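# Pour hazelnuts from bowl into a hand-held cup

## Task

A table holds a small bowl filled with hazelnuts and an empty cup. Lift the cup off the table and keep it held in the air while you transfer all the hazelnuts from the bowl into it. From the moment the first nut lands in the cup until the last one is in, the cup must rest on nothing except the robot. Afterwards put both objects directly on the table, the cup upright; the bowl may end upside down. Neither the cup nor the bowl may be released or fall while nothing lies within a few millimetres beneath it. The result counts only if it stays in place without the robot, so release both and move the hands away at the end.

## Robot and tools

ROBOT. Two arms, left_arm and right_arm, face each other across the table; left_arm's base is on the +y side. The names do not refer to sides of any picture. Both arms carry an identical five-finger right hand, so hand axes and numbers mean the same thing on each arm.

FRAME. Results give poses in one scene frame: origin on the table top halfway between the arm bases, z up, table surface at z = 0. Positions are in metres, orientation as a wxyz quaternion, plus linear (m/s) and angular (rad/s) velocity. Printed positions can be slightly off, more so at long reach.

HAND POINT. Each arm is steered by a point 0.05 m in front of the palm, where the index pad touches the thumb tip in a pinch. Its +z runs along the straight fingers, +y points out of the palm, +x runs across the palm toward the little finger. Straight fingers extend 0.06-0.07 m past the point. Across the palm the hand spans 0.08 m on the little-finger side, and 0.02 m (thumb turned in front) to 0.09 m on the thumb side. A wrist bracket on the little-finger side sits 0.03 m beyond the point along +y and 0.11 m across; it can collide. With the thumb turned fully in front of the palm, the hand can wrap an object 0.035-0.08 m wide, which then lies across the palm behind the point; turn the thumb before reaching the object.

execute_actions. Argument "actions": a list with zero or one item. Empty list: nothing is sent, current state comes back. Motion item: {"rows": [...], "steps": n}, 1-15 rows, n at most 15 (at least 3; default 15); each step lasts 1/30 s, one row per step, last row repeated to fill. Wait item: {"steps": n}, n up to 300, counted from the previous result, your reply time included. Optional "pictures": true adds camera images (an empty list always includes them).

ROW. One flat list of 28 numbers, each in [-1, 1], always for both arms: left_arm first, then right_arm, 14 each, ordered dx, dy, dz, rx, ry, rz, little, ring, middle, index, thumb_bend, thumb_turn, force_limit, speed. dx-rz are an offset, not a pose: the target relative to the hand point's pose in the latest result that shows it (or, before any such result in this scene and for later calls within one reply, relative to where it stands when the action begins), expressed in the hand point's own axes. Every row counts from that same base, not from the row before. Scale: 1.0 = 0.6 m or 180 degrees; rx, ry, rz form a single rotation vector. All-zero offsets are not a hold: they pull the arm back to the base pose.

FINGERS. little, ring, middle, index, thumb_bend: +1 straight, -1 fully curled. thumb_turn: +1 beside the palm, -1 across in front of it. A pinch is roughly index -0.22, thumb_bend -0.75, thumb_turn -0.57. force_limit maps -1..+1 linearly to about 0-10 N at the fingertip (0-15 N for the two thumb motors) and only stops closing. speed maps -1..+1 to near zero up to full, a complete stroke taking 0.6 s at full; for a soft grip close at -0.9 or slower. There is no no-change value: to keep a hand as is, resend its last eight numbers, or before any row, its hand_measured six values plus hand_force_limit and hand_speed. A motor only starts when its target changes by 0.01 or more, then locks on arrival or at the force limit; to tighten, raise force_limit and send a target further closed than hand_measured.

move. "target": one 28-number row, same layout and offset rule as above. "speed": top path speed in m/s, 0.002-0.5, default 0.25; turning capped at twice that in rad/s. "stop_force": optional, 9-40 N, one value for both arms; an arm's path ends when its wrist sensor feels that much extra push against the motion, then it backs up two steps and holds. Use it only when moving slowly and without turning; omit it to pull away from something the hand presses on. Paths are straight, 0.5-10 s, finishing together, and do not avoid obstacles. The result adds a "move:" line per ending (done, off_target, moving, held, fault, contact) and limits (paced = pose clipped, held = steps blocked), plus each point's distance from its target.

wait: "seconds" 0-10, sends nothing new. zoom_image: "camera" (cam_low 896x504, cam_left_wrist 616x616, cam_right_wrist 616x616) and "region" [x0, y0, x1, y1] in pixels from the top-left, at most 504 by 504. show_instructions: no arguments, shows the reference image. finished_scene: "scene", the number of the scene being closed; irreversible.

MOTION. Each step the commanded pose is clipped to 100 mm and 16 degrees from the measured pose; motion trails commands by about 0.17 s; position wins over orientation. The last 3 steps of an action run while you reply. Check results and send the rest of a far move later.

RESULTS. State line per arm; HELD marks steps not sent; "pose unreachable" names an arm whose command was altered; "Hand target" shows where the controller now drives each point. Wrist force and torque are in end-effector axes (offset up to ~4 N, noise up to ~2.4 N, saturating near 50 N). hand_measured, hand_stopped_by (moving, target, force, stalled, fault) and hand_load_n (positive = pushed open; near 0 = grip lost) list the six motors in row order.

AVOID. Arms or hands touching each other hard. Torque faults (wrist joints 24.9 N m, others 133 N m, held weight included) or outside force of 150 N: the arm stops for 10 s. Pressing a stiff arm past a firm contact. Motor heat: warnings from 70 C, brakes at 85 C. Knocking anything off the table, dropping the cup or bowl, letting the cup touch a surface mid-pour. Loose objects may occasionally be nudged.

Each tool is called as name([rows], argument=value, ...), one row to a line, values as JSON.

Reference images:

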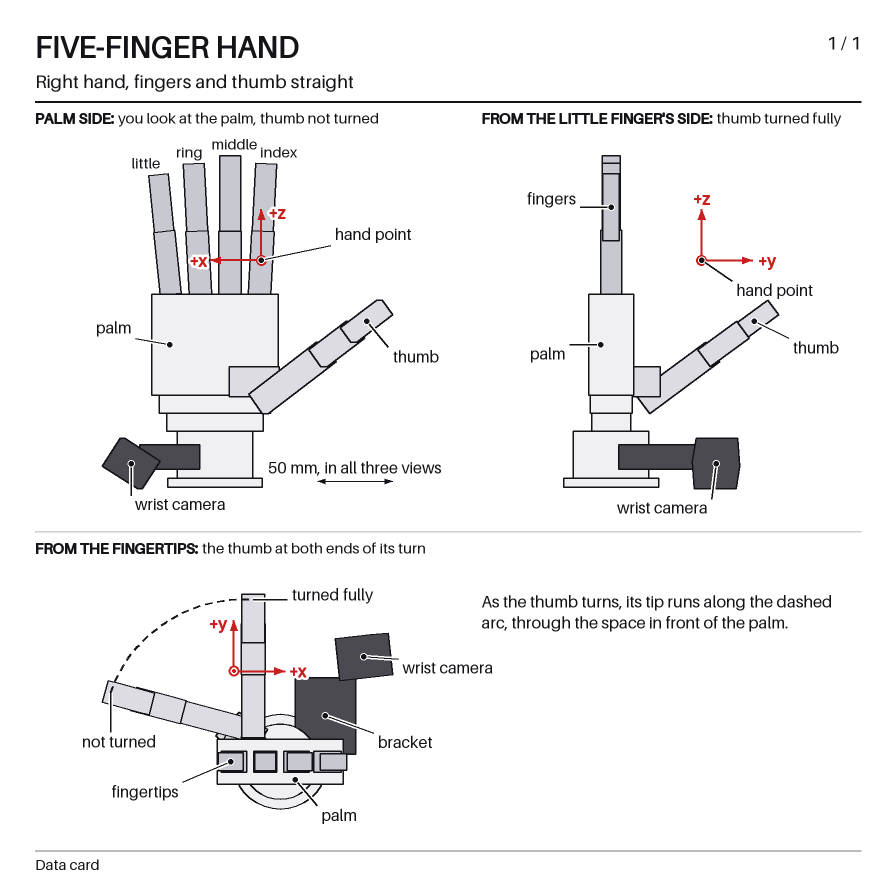

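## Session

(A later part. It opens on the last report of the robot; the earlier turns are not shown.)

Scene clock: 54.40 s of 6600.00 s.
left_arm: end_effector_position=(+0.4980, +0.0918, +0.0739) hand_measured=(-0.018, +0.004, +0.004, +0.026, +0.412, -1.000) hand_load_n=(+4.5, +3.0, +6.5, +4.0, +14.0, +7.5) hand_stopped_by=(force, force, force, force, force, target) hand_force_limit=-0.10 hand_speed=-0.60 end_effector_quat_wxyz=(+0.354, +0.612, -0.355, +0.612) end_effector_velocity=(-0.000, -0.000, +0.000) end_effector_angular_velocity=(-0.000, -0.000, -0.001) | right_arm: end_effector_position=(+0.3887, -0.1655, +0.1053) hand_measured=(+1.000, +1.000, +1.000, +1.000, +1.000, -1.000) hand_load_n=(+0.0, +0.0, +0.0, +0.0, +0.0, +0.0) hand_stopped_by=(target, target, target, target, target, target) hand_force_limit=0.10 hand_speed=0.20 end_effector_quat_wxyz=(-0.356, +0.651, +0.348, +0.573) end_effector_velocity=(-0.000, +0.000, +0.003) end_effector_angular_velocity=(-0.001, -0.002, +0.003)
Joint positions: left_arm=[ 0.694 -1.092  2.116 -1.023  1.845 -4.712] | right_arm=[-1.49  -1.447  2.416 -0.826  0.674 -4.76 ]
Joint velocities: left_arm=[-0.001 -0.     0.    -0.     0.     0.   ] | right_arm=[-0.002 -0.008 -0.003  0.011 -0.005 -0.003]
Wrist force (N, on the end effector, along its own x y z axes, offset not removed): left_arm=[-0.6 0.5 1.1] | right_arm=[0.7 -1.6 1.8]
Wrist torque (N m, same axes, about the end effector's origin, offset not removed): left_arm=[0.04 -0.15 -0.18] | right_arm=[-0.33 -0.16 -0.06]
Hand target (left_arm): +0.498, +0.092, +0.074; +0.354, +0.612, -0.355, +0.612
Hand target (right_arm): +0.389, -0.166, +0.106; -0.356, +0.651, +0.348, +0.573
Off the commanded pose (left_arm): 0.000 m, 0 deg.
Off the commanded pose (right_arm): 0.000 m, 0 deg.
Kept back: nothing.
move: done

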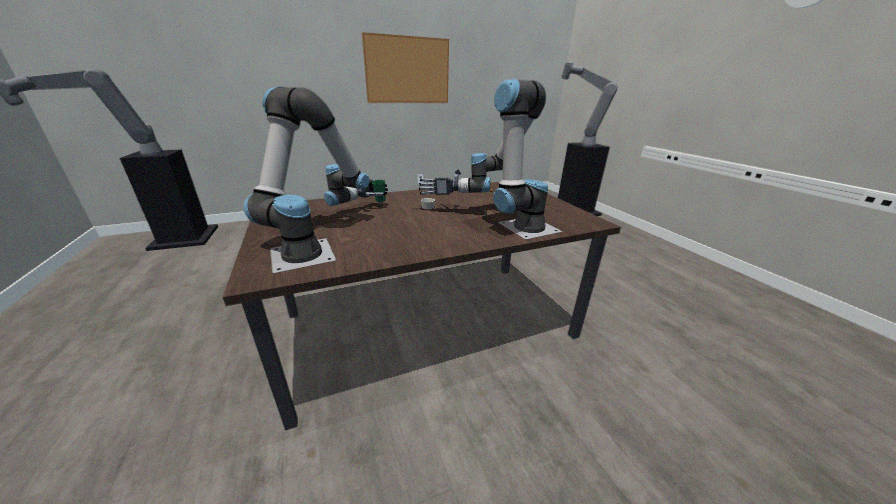

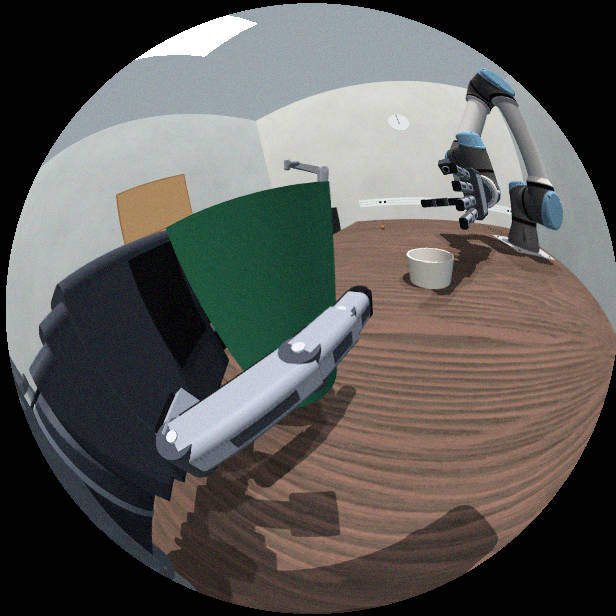

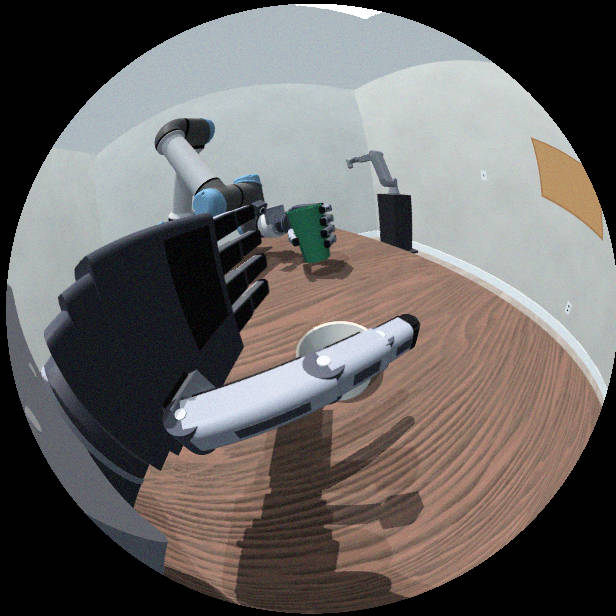

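move(target=[0,0,0,0,0,0,-0.6,-0.6,-0.6,-0.6,-0.6,-1,-0.1,-0.6,0.0535,0.584,-0.482,-0.3728,0.2382,0.5116,-1,-1,-1,0.25,-0.4,-0.57,0.1,-0.3], speed=0.5)

Scene clock: 57.67 s of 6600.00 s.
left_arm: end_effector_position=(+0.4980, +0.0918, +0.0739) hand_measured=(-0.018, +0.004, +0.004, +0.026, +0.412, -1.000) hand_load_n=(+4.5, +3.0, +6.5, +4.0, +14.0, +7.5) hand_stopped_by=(force, force, force, force, force, target) hand_force_limit=-0.10 hand_speed=-0.60 end_effector_quat_wxyz=(+0.354, +0.612, -0.355, +0.612) end_effector_velocity=(+0.000, -0.000, +0.001) end_effector_angular_velocity=(-0.001, -0.001, -0.000) | right_arm: end_effector_position=(+0.5498, -0.5899, +0.1405) hand_measured=(-1.000, -1.000, -1.000, +0.250, -0.400, -0.570) hand_load_n=(+0.0, +0.0, +0.0, +0.0, +0.0, +0.0) hand_stopped_by=(target, target, target, target, target, target) hand_force_limit=0.10 hand_speed=-0.30 end_effector_quat_wxyz=(+0.346, -0.542, +0.646, -0.412) end_effector_velocity=(+0.001, -0.001, +0.000) end_effector_angular_velocity=(+0.005, +0.007, -0.003)
Joint positions: left_arm=[ 0.694 -1.092  2.116 -1.023  1.845 -4.712] | right_arm=[-2.176 -1.443  1.961 -0.056  1.239 -3.302]
Joint velocities: left_arm=[-0.    -0.001 -0.    -0.     0.     0.   ] | right_arm=[ 0.     0.006 -0.011  0.013  0.003  0.002]
Wrist force (N, on the end effector, along its own x y z axes, offset not removed): left_arm=[0.4 2.6 0.1] | right_arm=[-2.7 0.6 -0.8]
Wrist torque (N m, same axes, about the end effector's origin, offset not removed): left_arm=[0.35 -0.18 0.05] | right_arm=[0.22 0.28 -0.22]
Hand target (left_arm): +0.498, +0.092, +0.074; +0.354, +0.612, -0.355, +0.612
Hand target (right_arm): +0.550, -0.590, +0.140; +0.346, -0.542, +0.646, -0.412
Off the commanded pose (left_arm): 0.000 m, 0 deg.
Off the commanded pose (right_arm): 0.000 m, 0 deg.
Kept back: nothing.
move: done

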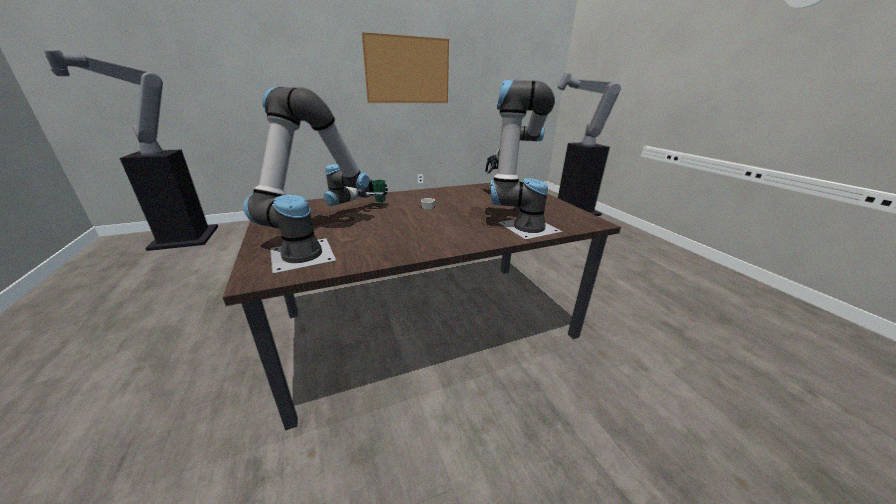

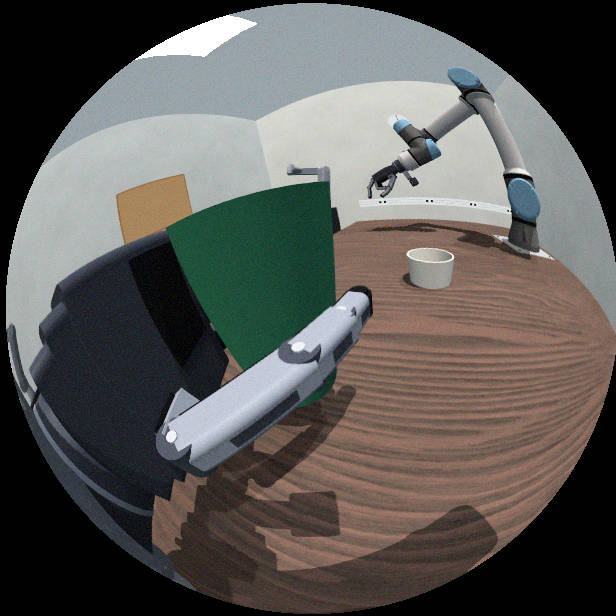

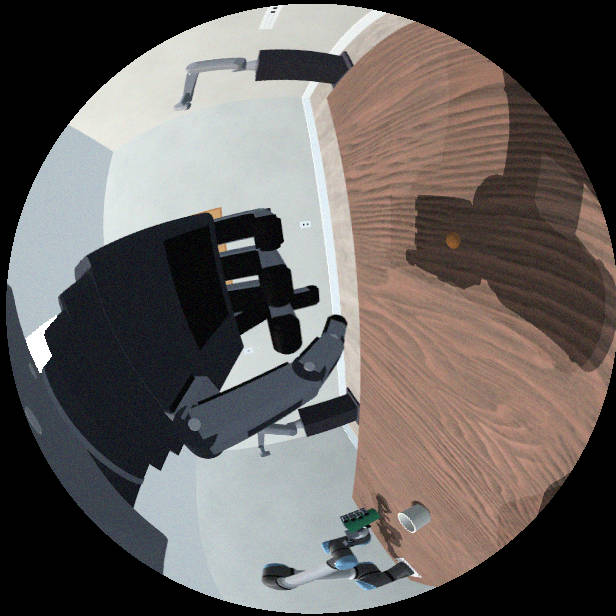

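move(target=[0,0,0,0,0,0,-0.6,-0.6,-0.6,-0.6,-0.6,-1,-0.1,-0.6,0.083,0.169,0.033,0,0,0,-1,-1,-1,0.25,-0.4,-0.57,0.1,-0.3], speed=0.25)

zoom_image(camera="cam_left_wrist", region=[350, 180, 450, 250])

zoom_image(camera="cam_right_wrist", region=[250, 230, 450, 400])

Scene clock: 59.10 s of 6600.00 s.
left_arm: end_effector_position=(+0.4980, +0.0918, +0.0739) hand_measured=(-0.018, +0.004, +0.004, +0.026, +0.412, -1.000) hand_load_n=(+4.5, +3.0, +6.5, +4.0, +14.0, +7.5) hand_stopped_by=(force, force, force, force, force, target) hand_force_limit=-0.10 hand_speed=-0.60 end_effector_quat_wxyz=(+0.354, +0.612, -0.355, +0.612) end_effector_velocity=(+0.000, +0.000, -0.000) end_effector_angular_velocity=(+0.000, +0.001, +0.001) | right_arm: end_effector_position=(+0.5168, -0.6347, +0.0402) hand_measured=(-1.000, -1.000, -1.000, +0.250, -0.400, -0.570) hand_load_n=(+0.0, +0.0, +0.0, +0.0, +0.0, +0.0) hand_stopped_by=(target, target, target, target, target, target) hand_force_limit=0.10 hand_speed=-0.30 end_effector_quat_wxyz=(+0.346, -0.542, +0.646, -0.412) end_effector_velocity=(+0.000, -0.001, -0.001) end_effector_angular_velocity=(-0.000, -0.002, +0.002)
Joint positions: left_arm=[ 0.694 -1.092  2.116 -1.023  1.845 -4.712] | right_arm=[-2.34  -1.317  2.134 -0.322  1.094 -3.384]
Joint velocities: left_arm=[ 0.001 -0.     0.     0.    -0.    -0.   ] | right_arm=[-0.002  0.003  0.001 -0.006 -0.004 -0.001]
Wrist force (N, on the end effector, along its own x y z axes, offset not removed): left_arm=[0.6 1.9 0.6] | right_arm=[-0.7 0.3 1.1]
Wrist torque (N m, same axes, about the end effector's origin, offset not removed): left_arm=[0.38 -0.29 0.15] | right_arm=[0.10 -0.01 -0.15]
Hand target (left_arm): +0.498, +0.092, +0.074; +0.354, +0.612, -0.355, +0.612
Hand target (right_arm): +0.517, -0.635, +0.040; +0.346, -0.542, +0.646, -0.412
Off the commanded pose (left_arm): 0.000 m, 0 deg.
Off the commanded pose (right_arm): 0.000 m, 0 deg.
Kept back: nothing.
move: done

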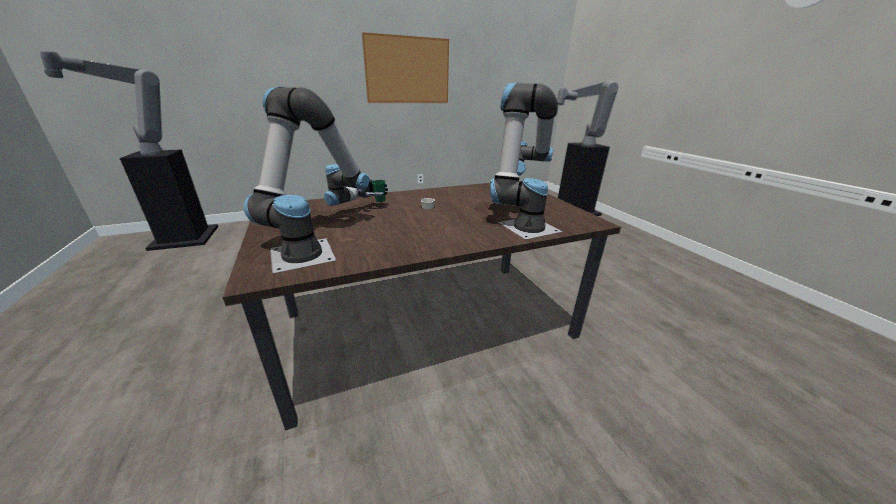

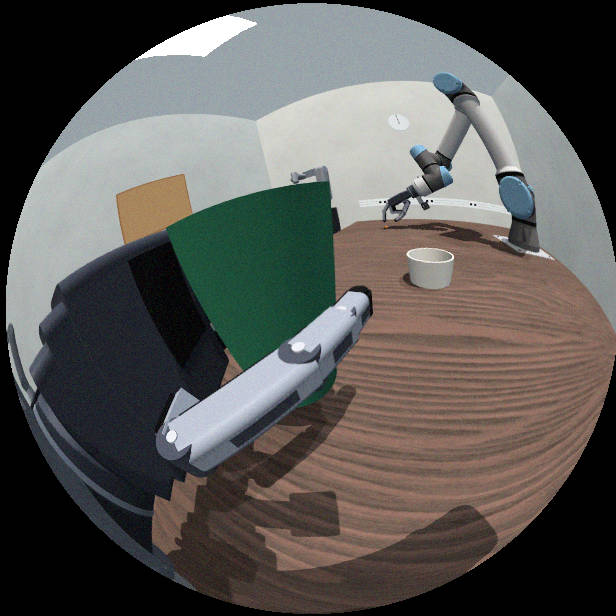

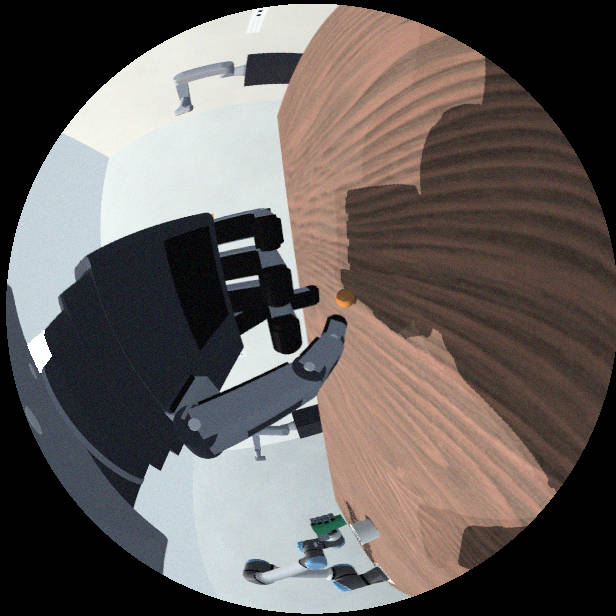

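Region (350, 180, 450, 250) of cam_left_wrist's 616x616 image, scaled by 5.040, with more detail than that image has; it fills the top 353 rows of this view, and the rest is white.

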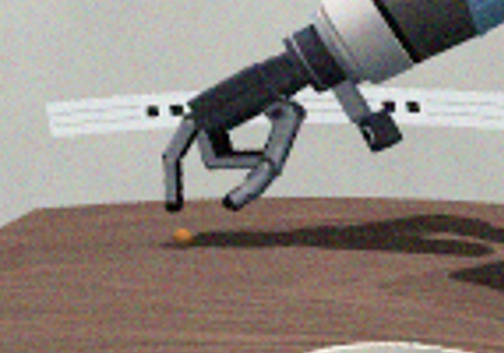

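Region (250, 230, 450, 400) of cam_right_wrist's 616x616 image, scaled by 2.520, with more detail than that image has; it fills the top 428 rows of this view, and the rest is white.

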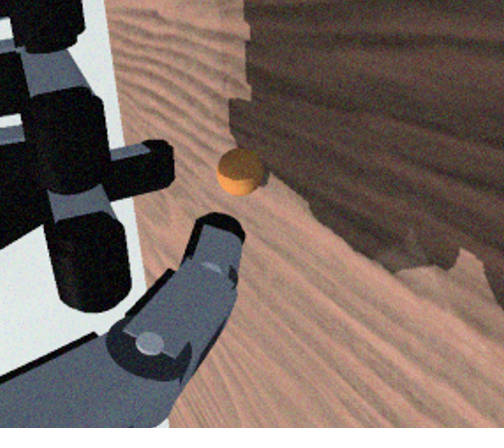

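execute_actions([
  {"rows":[[0,0,0,0,0,0,-0.6,-0.6,-0.6,-0.6,-0.6,-1,-0.1,-0.6,-0.003,-0.004,0.009,0,0,0,-1,-1,-1,0.25,-0.4,-0.57,0.1,-0.3],[0,0,0,0,0,0,-0.6,-0.6,-0.6,-0.6,-0.6,-1,-0.1,-0.6,-0.005,-0.008,0.018,0,0,0,-1,-1,-1,0.25,-0.4,-0.57,0.1,-0.3],[0,0,0,0,0,0,-0.6,-0.6,-0.6,-0.6,-0.6,-1,-0.1,-0.6,-0.008,-0.012,0.027,0,0,0,-1,-1,-1,0.25,-0.4,-0.57,0.1,-0.3],[0,0,0,0,0,0,-0.6,-0.6,-0.6,-0.6,-0.6,-1,-0.1,-0.6,-0.01,-0.016,0.036,0,0,0,-1,-1,-1,0.25,-0.4,-0.57,0.1,-0.3],[0,0,0,0,0,0,-0.6,-0.6,-0.6,-0.6,-0.6,-1,-0.1,-0.6,-0.01,-0.012,0.038,0,0,0,-1,-1,-1,0.25,-0.4,-0.57,0.1,-0.3],[0,0,0,0,0,0,-0.6,-0.6,-0.6,-0.6,-0.6,-1,-0.1,-0.6,-0.01,-0.008,0.040,0,0,0,-1,-1,-1,0.25,-0.4,-0.57,0.1,-0.3],[0,0,0,0,0,0,-0.6,-0.6,-0.6,-0.6,-0.6,-1,-0.1,-0.6,-0.01,-0.004,0.042,0,0,0,-1,-1,-1,0.25,-0.4,-0.57,0.1,-0.3],[0,0,0,0,0,0,-0.6,-0.6,-0.6,-0.6,-0.6,-1,-0.1,-0.6,-0.01,0,0.044,0,0,0,-1,-1,-1,0.25,-0.4,-0.57,0.1,-0.3],[0,0,0,0,0,0,-0.6,-0.6,-0.6,-0.6,-0.6,-1,-0.1,-0.6,-0.01,0.004,0.046,0,0,0,-1,-1,-1,0.25,-0.4,-0.57,0.1,-0.3],[0,0,0,0,0,0,-0.6,-0.6,-0.6,-0.6,-0.6,-1,-0.1,-0.6,-0.01,0.008,0.048,0,0,0,-1,-1,-1,0.25,-0.4,-0.57,0.1,-0.3],[0,0,0,0,0,0,-0.6,-0.6,-0.6,-0.6,-0.6,-1,-0.1,-0.6,-0.01,0.012,0.049,0,0,0,-1,-1,-1,0.25,-0.4,-0.57,0.1,-0.3],[0,0,0,0,0,0,-0.6,-0.6,-0.6,-0.6,-0.6,-1,-0.1,-0.6,-0.01,0.015,0.051,0,0,0,-1,-1,-1,0.25,-0.4,-0.57,0.1,-0.3]],"steps":15},
])

wait(seconds=0.3)

zoom_image(camera="cam_left_wrist", region=[350, 180, 450, 250])

zoom_image(camera="cam_right_wrist", region=[250, 230, 450, 400])

Scene clock: 60.20 s of 6600.00 s.
left_arm: end_effector_position=(+0.4980, +0.0918, +0.0739) hand_measured=(-0.018, +0.004, +0.004, +0.026, +0.412, -1.000) hand_load_n=(+4.5, +3.0, +6.5, +4.0, +14.0, +7.5) hand_stopped_by=(force, force, force, force, force, target) hand_force_limit=-0.10 hand_speed=-0.60 end_effector_quat_wxyz=(+0.354, +0.612, -0.355, +0.612) end_effector_velocity=(+0.000, -0.000, -0.000) end_effector_angular_velocity=(+0.000, -0.000, +0.000) | right_arm: end_effector_position=(+0.5394, -0.6328, +0.0292) hand_measured=(-1.000, -1.000, -1.000, +0.250, -0.400, -0.570) hand_load_n=(+0.0, +0.0, +0.0, +0.0, +0.0, +0.0) hand_stopped_by=(target, target, target, target, target, target) hand_force_limit=0.10 hand_speed=-0.30 end_effector_quat_wxyz=(+0.346, -0.542, +0.646, -0.412) end_effector_velocity=(+0.017, -0.001, -0.067) end_effector_angular_velocity=(-0.003, -0.001, -0.001)
Joint positions: left_arm=[ 0.694 -1.092  2.116 -1.023  1.845 -4.712] | right_arm=[-2.294 -1.256  2.084 -0.345  1.134 -3.36 ]
Joint velocities: left_arm=[-0.     0.001 -0.    -0.    -0.     0.   ] | right_arm=[ 0.03   0.165  0.007 -0.179  0.028  0.013]
Wrist force (N, on the end effector, along its own x y z axes, offset not removed): left_arm=[2.6 5.0 -1.2] | right_arm=[0.3 0.2 1.1]
Wrist torque (N m, same axes, about the end effector's origin, offset not removed): left_arm=[0.89 -0.57 0.21] | right_arm=[-0.10 -0.19 0.00]
Steps of this call (steps 1 to 21: nothing new was sent; steps 22 to 33: the first 12 steps of this action). Readings (end_effector_position | what the end effector reports):
22: left_arm (+0.4980, +0.0918, +0.0739) | right_arm (+0.5168, -0.6347, +0.0400) | left_arm hand_measured=(-0.018, +0.004, +0.004, +0.026, +0.412, -1.000) hand_load_n=(+4.5, +3.0, +6.5, +4.0, +14.0, +7.5) hand_stopped_by=(force, force, force, force, force, target) hand_force_limit=-0.10 hand_speed=-0.60 | right_arm hand_measured=(-1.000, -1.000, -1.000, +0.250, -0.400, -0.570) hand_load_n=(+0.0, +0.0, +0.0, +0.0, +0.0, +0.0) hand_stopped_by=(target, target, target, target, target, target) hand_force_limit=0.10 hand_speed=-0.30
23: left_arm (+0.4980, +0.0918, +0.0739) | right_arm (+0.5175, -0.6347, +0.0400) | left_arm hand_measured=(-0.018, +0.004, +0.004, +0.026, +0.412, -1.000) hand_load_n=(+4.5, +3.0, +6.5, +4.0, +14.0, +7.5) hand_stopped_by=(force, force, force, force, force, target) hand_force_limit=-0.10 hand_speed=-0.60 | right_arm hand_measured=(-1.000, -1.000, -1.000, +0.250, -0.400, -0.570) hand_load_n=(+0.0, +0.0, +0.0, +0.0, +0.0, +0.0) hand_stopped_by=(target, target, target, target, target, target) hand_force_limit=0.10 hand_speed=-0.30
25: left_arm (+0.4980, +0.0918, +0.0739) | right_arm (+0.5223, -0.6343, +0.0400) | left_arm hand_measured=(-0.018, +0.004, +0.004, +0.026, +0.412, -1.000) hand_load_n=(+4.5, +3.0, +6.5, +4.0, +14.0, +7.5) hand_stopped_by=(force, force, force, force, force, target) hand_force_limit=-0.10 hand_speed=-0.60 | right_arm hand_measured=(-1.000, -1.000, -1.000, +0.250, -0.400, -0.570) hand_load_n=(+0.0, +0.0, +0.0, +0.0, +0.0, +0.0) hand_stopped_by=(target, target, target, target, target, target) hand_force_limit=0.10 hand_speed=-0.30
29: left_arm (+0.4980, +0.0918, +0.0739) | right_arm (+0.5349, -0.6330, +0.0376) | left_arm hand_measured=(-0.018, +0.004, +0.004, +0.026, +0.412, -1.000) hand_load_n=(+4.5, +3.0, +6.5, +4.0, +14.0, +7.5) hand_stopped_by=(force, force, force, force, force, target) hand_force_limit=-0.10 hand_speed=-0.60 | right_arm hand_measured=(-1.000, -1.000, -1.000, +0.250, -0.400, -0.570) hand_load_n=(+0.0, +0.0, +0.0, +0.0, +0.0, +0.0) hand_stopped_by=(target, target, target, target, target, target) hand_force_limit=0.10 hand_speed=-0.30
33: the state above

Scene clock: 60.60 s of 6600.00 s.
left_arm: end_effector_position=(+0.4980, +0.0918, +0.0739) hand_measured=(-0.018, +0.004, +0.004, +0.026, +0.412, -1.000) hand_load_n=(+4.5, +3.0, +6.5, +4.0, +14.0, +7.5) hand_stopped_by=(force, force, force, force, force, target) hand_force_limit=-0.10 hand_speed=-0.60 end_effector_quat_wxyz=(+0.354, +0.612, -0.355, +0.612) end_effector_velocity=(-0.000, +0.000, -0.000) end_effector_angular_velocity=(+0.001, +0.000, -0.000) | right_arm: end_effector_position=(+0.5413, -0.6328, +0.0195) hand_measured=(-1.000, -1.000, -1.000, +0.250, -0.400, -0.570) hand_load_n=(+0.0, +0.0, +0.0, +0.0, +0.0, +0.0) hand_stopped_by=(target, target, target, target, target, target) hand_force_limit=0.10 hand_speed=-0.30 end_effector_quat_wxyz=(+0.346, -0.542, +0.646, -0.412) end_effector_velocity=(+0.000, +0.001, -0.003) end_effector_angular_velocity=(+0.002, +0.002, +0.001)
Joint positions: left_arm=[ 0.694 -1.092  2.116 -1.023  1.845 -4.712] | right_arm=[-2.291 -1.233  2.086 -0.37   1.137 -3.358]
Joint velocities: left_arm=[-0.001 -0.     0.001 -0.    -0.001  0.   ] | right_arm=[ 0.002  0.007  0.001 -0.006  0.001  0.001]
Wrist force (N, on the end effector, along its own x y z axes, offset not removed): left_arm=[1.5 3.7 0.3] | right_arm=[-0.5 0.2 1.1]
Wrist torque (N m, same axes, about the end effector's origin, offset not removed): left_arm=[0.61 -0.43 0.24] | right_arm=[0.02 -0.04 -0.14]
Hand target (left_arm): +0.498, +0.092, +0.074; +0.354, +0.612, -0.355, +0.612
Hand target (right_arm): +0.541, -0.633, +0.019; +0.346, -0.542, +0.646, -0.412
Off the commanded pose (left_arm): 0.000 m, 0 deg.
Off the commanded pose (right_arm): 0.000 m, 0 deg.
Kept back: nothing.
Steps of this call (steps 1 to 3: the last 3 steps of your previous action; steps 4 to 12: nothing new was sent). Readings (end_effector_position | what the end effector reports):
1: left_arm (+0.4980, +0.0918, +0.0739) | right_arm (+0.5399, -0.6328, +0.0269) | left_arm hand_measured=(-0.018, +0.004, +0.004, +0.026, +0.412, -1.000) hand_load_n=(+4.5, +3.0, +6.5, +4.0, +14.0, +7.5) hand_stopped_by=(force, force, force, force, force, target) hand_force_limit=-0.10 hand_speed=-0.60 | right_arm hand_measured=(-1.000, -1.000, -1.000, +0.250, -0.400, -0.570) hand_load_n=(+0.0, +0.0, +0.0, +0.0, +0.0, +0.0) hand_stopped_by=(target, target, target, target, target, target) hand_force_limit=0.10 hand_speed=-0.30
2: left_arm (+0.4980, +0.0918, +0.0739) | right_arm (+0.5403, -0.6328, +0.0249) | left_arm hand_measured=(-0.018, +0.004, +0.004, +0.026, +0.412, -1.000) hand_load_n=(+4.5, +3.0, +6.5, +4.0, +14.0, +7.5) hand_stopped_by=(force, force, force, force, force, target) hand_force_limit=-0.10 hand_speed=-0.60 | right_arm hand_measured=(-1.000, -1.000, -1.000, +0.250, -0.400, -0.570) hand_load_n=(+0.0, +0.0, +0.0, +0.0, +0.0, +0.0) hand_stopped_by=(target, target, target, target, target, target) hand_force_limit=0.10 hand_speed=-0.30
4: left_arm (+0.4980, +0.0918, +0.0739) | right_arm (+0.5408, -0.6328, +0.0222) | left_arm hand_measured=(-0.018, +0.004, +0.004, +0.026, +0.412, -1.000) hand_load_n=(+4.5, +3.0, +6.5, +4.0, +14.0, +7.5) hand_stopped_by=(force, force, force, force, force, target) hand_force_limit=-0.10 hand_speed=-0.60 | right_arm hand_measured=(-1.000, -1.000, -1.000, +0.250, -0.400, -0.570) hand_load_n=(+0.0, +0.0, +0.0, +0.0, +0.0, +0.0) hand_stopped_by=(target, target, target, target, target, target) hand_force_limit=0.10 hand_speed=-0.30
8: left_arm (+0.4980, +0.0918, +0.0739) | right_arm (+0.5412, -0.6328, +0.0200) | left_arm hand_measured=(-0.018, +0.004, +0.004, +0.026, +0.412, -1.000) hand_load_n=(+4.5, +3.0, +6.5, +4.0, +14.0, +7.5) hand_stopped_by=(force, force, force, force, force, target) hand_force_limit=-0.10 hand_speed=-0.60 | right_arm hand_measured=(-1.000, -1.000, -1.000, +0.250, -0.400, -0.570) hand_load_n=(+0.0, +0.0, +0.0, +0.0, +0.0, +0.0) hand_stopped_by=(target, target, target, target, target, target) hand_force_limit=0.10 hand_speed=-0.30
12: the state above

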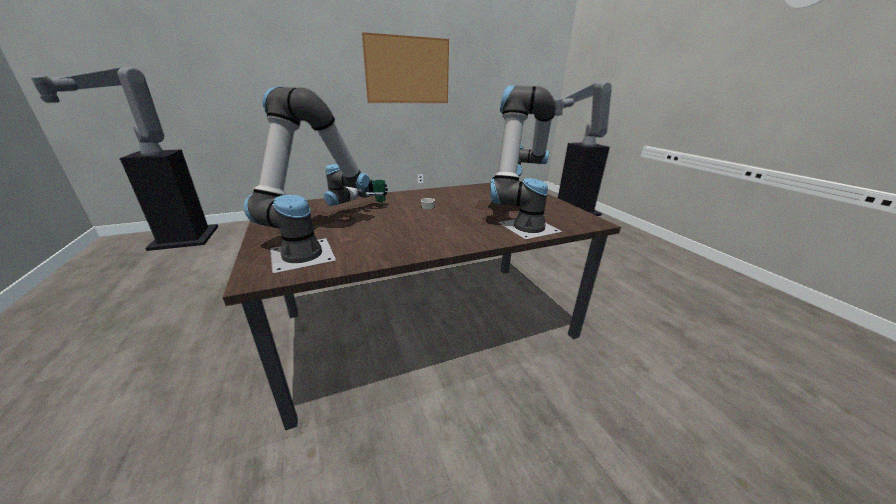

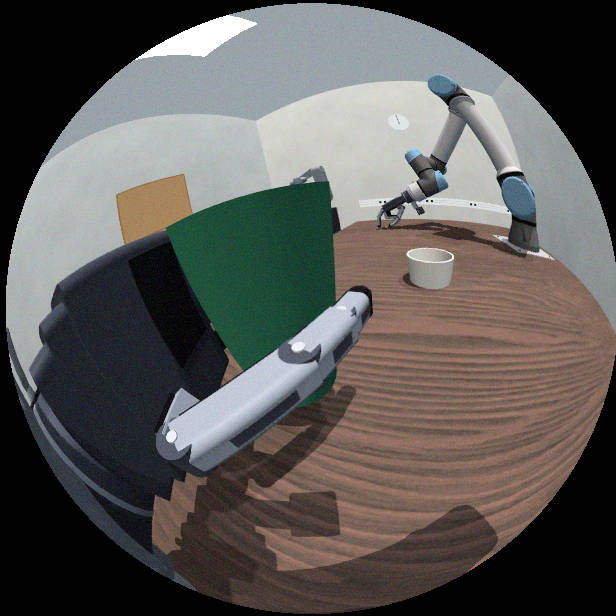

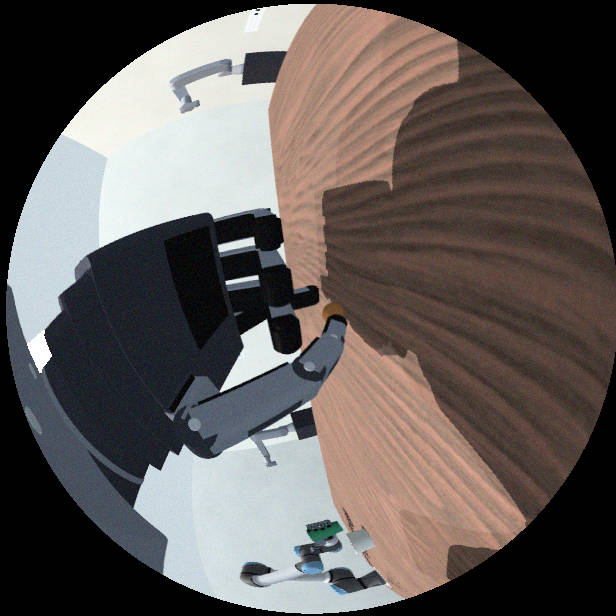

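Region (350, 180, 450, 250) of cam_left_wrist's 616x616 image, scaled by 5.040, with more detail than that image has; it fills the top 353 rows of this view, and the rest is white.

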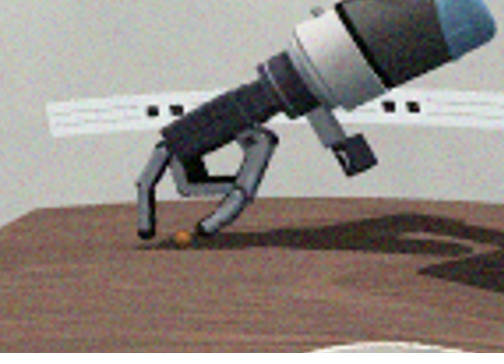

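Region (250, 230, 450, 400) of cam_right_wrist's 616x616 image, scaled by 2.520, with more detail than that image has; it fills the top 428 rows of this view, and the rest is white.

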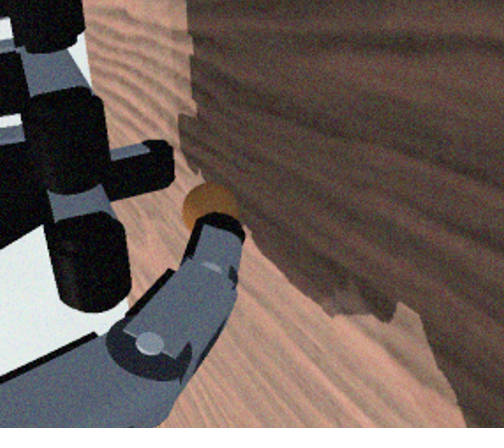

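move(target=[0,0,0,0,0,0,-0.6,-0.6,-0.6,-0.6,-0.6,-1,-0.1,-0.6,-0.003,0.007,0.0035,0,0,0,-1,-1,-1,0.02,-0.4,-0.57,-0.4,-0.7], speed=0.02)

zoom_image(camera="cam_left_wrist", region=[360, 195, 420, 240])

zoom_image(camera="cam_right_wrist", region=[270, 260, 390, 370])

Scene clock: 61.57 s of 6600.00 s.
left_arm: end_effector_position=(+0.4980, +0.0918, +0.0739) hand_measured=(-0.018, +0.004, +0.004, +0.026, +0.412, -1.000) hand_load_n=(+4.5, +3.0, +6.5, +4.0, +14.0, +7.5) hand_stopped_by=(force, force, force, force, force, target) hand_force_limit=-0.10 hand_speed=-0.60 end_effector_quat_wxyz=(+0.354, +0.612, -0.355, +0.612) end_effector_velocity=(-0.000, -0.000, +0.000) end_effector_angular_velocity=(-0.000, -0.000, -0.000) | right_arm: end_effector_position=(+0.5418, -0.6311, +0.0149) hand_measured=(-1.000, -1.000, -1.000, +0.020, -0.400, -0.570) hand_load_n=(+0.0, +0.0, +0.0, +0.0, +0.0, +0.0) hand_stopped_by=(target, target, target, target, target, target) hand_force_limit=-0.40 hand_speed=-0.70 end_effector_quat_wxyz=(+0.346, -0.542, +0.646, -0.412) end_effector_velocity=(-0.000, +0.001, -0.002) end_effector_angular_velocity=(+0.001, +0.001, +0.000)
Joint positions: left_arm=[ 0.694 -1.092  2.116 -1.023  1.845 -4.712] | right_arm=[-2.286 -1.224  2.09  -0.384  1.141 -3.356]
Joint velocities: left_arm=[-0.001  0.    -0.    -0.    -0.     0.   ] | right_arm=[ 0.002  0.003  0.002 -0.004  0.001  0.001]
Wrist force (N, on the end effector, along its own x y z axes, offset not removed): left_arm=[-1.3 0.1 1.7] | right_arm=[0.3 0.7 0.2]
Wrist torque (N m, same axes, about the end effector's origin, offset not removed): left_arm=[0.03 0.01 -0.10] | right_arm=[0.13 -0.17 -0.04]
Hand target (left_arm): +0.498, +0.092, +0.074; +0.354, +0.612, -0.355, +0.612
Hand target (right_arm): +0.542, -0.631, +0.015; +0.346, -0.542, +0.646, -0.412
Off the commanded pose (left_arm): 0.000 m, 0 deg.
Off the commanded pose (right_arm): 0.000 m, 0 deg.
Kept back: nothing.
move: done

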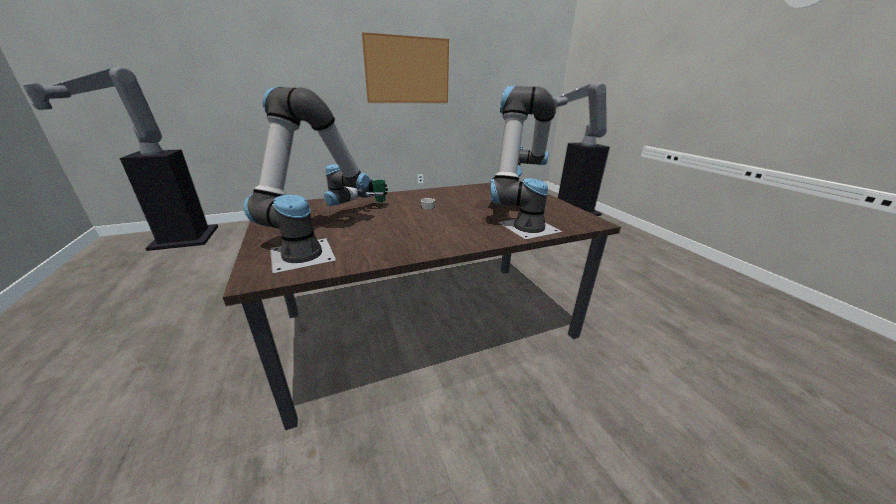

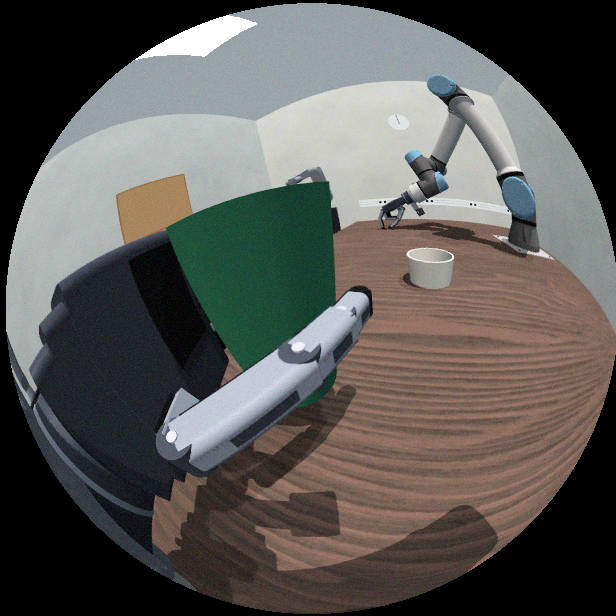

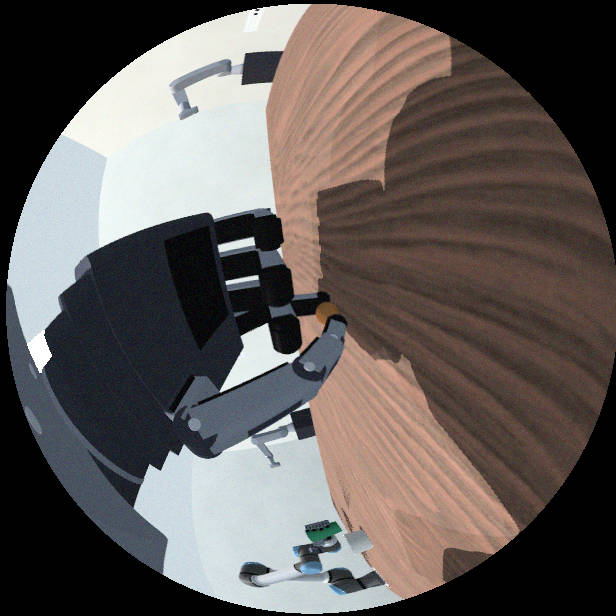

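Region (360, 195, 420, 240) of cam_left_wrist's 616x616 image, scaled by 8.400, with more detail than that image has; it fills the top 378 rows of this view, and the rest is white.

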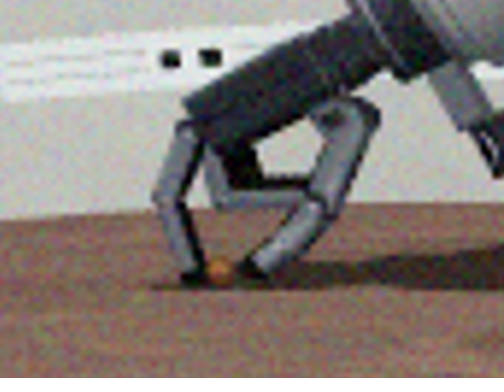

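Region (270, 260, 390, 370) of cam_right_wrist's 616x616 image, scaled by 4.200, with more detail than that image has; it fills the top 462 rows of this view, and the rest is white.

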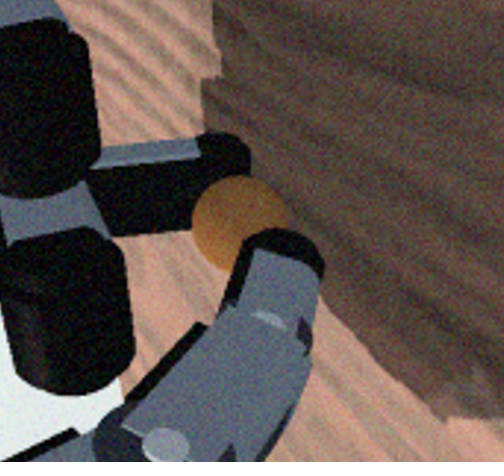

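Close the index gently.

move(target=[0,0,0,0,0,0,-0.6,-0.6,-0.6,-0.6,-0.6,-1,-0.1,-0.6,0,0,0,0,0,0,-1,-1,-1,-0.22,-0.4,-0.57,-0.5,-0.9])

zoom_image(camera="cam_left_wrist", region=[360, 195, 420, 240])

zoom_image(camera="cam_right_wrist", region=[270, 260, 390, 370])

Scene clock: 62.70 s of 6600.00 s.
left_arm: end_effector_position=(+0.4980, +0.0918, +0.0739) hand_measured=(-0.018, +0.004, +0.004, +0.026, +0.412, -1.000) hand_load_n=(+4.5, +3.0, +6.5, +4.0, +14.0, +7.5) hand_stopped_by=(force, force, force, force, force, target) hand_force_limit=-0.10 hand_speed=-0.60 end_effector_quat_wxyz=(+0.354, +0.612, -0.355, +0.612) end_effector_velocity=(-0.000, -0.000, -0.000) end_effector_angular_velocity=(+0.000, -0.001, -0.000) | right_arm: end_effector_position=(+0.5418, -0.6310, +0.0149) hand_measured=(-1.000, -1.000, -1.000, -0.084, -0.398, -0.570) hand_load_n=(+0.0, +0.0, +0.0, +3.0, +2.0, +0.0) hand_stopped_by=(target, target, target, force, target, target) hand_force_limit=-0.50 hand_speed=-0.90 end_effector_quat_wxyz=(+0.346, -0.542, +0.646, -0.412) end_effector_velocity=(+0.001, -0.002, +0.001) end_effector_angular_velocity=(-0.002, -0.002, -0.002)
Joint positions: left_arm=[ 0.694 -1.092  2.116 -1.023  1.845 -4.712] | right_arm=[-2.286 -1.224  2.09  -0.384  1.142 -3.356]
Joint velocities: left_arm=[-0.     0.    -0.    -0.    -0.     0.001] | right_arm=[-0.001 -0.001 -0.002 -0.     0.001  0.   ]
Wrist force (N, on the end effector, along its own x y z axes, offset not removed): left_arm=[-1.1 2.2 -1.6] | right_arm=[-0.2 -2.0 1.8]
Wrist torque (N m, same axes, about the end effector's origin, offset not removed): left_arm=[0.24 0.08 -0.03] | right_arm=[-0.37 -0.11 -0.03]
Hand target (left_arm): +0.498, +0.092, +0.074; +0.354, +0.612, -0.355, +0.612
Hand target (right_arm): +0.542, -0.631, +0.015; +0.346, -0.542, +0.646, -0.412
Off the commanded pose (left_arm): 0.000 m, 0 deg.
Off the commanded pose (right_arm): 0.000 m, 0 deg.
Kept back: nothing.
move: done

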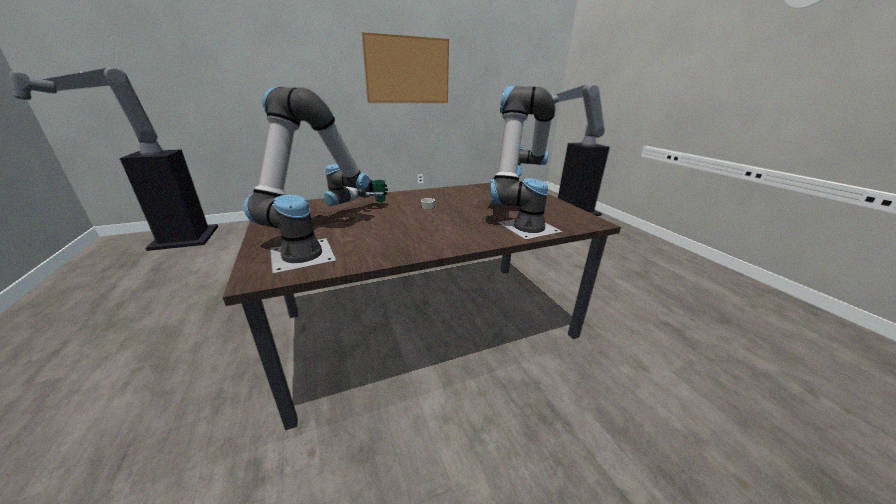

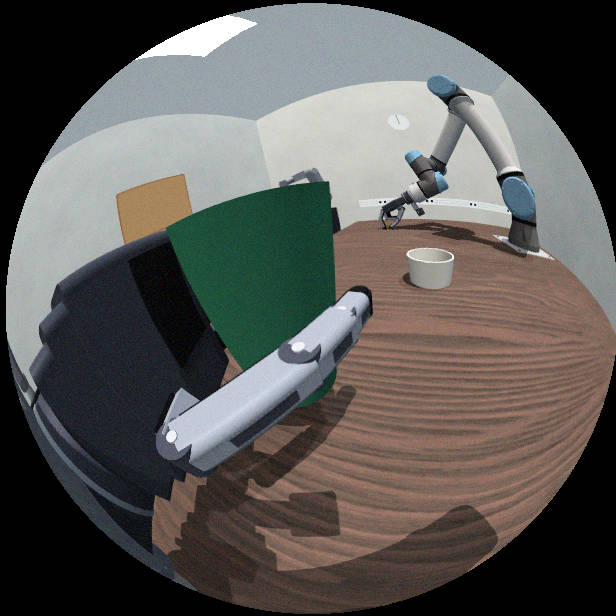

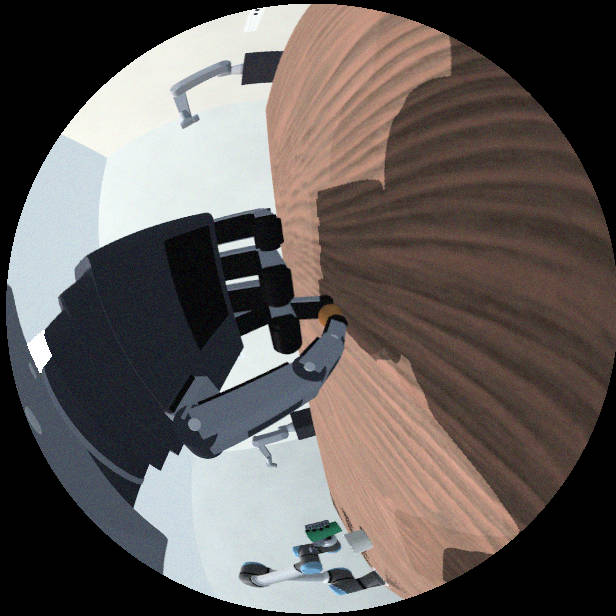

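Region (360, 195, 420, 240) of cam_left_wrist's 616x616 image, scaled by 8.400, with more detail than that image has; it fills the top 378 rows of this view, and the rest is white.

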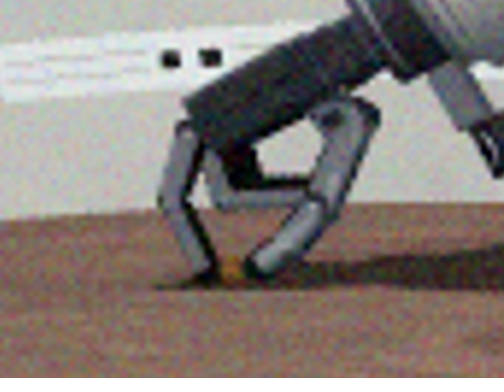

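Region (270, 260, 390, 370) of cam_right_wrist's 616x616 image, scaled by 4.200, with more detail than that image has; it fills the top 462 rows of this view, and the rest is white.

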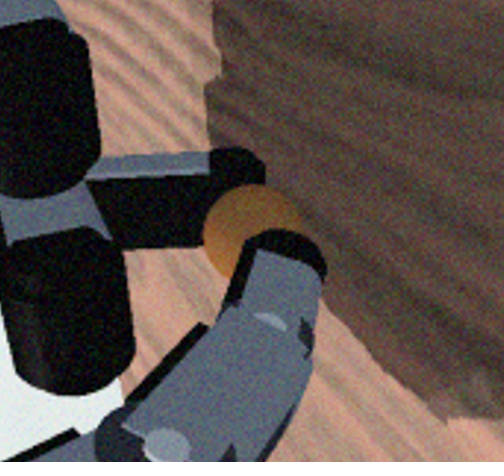

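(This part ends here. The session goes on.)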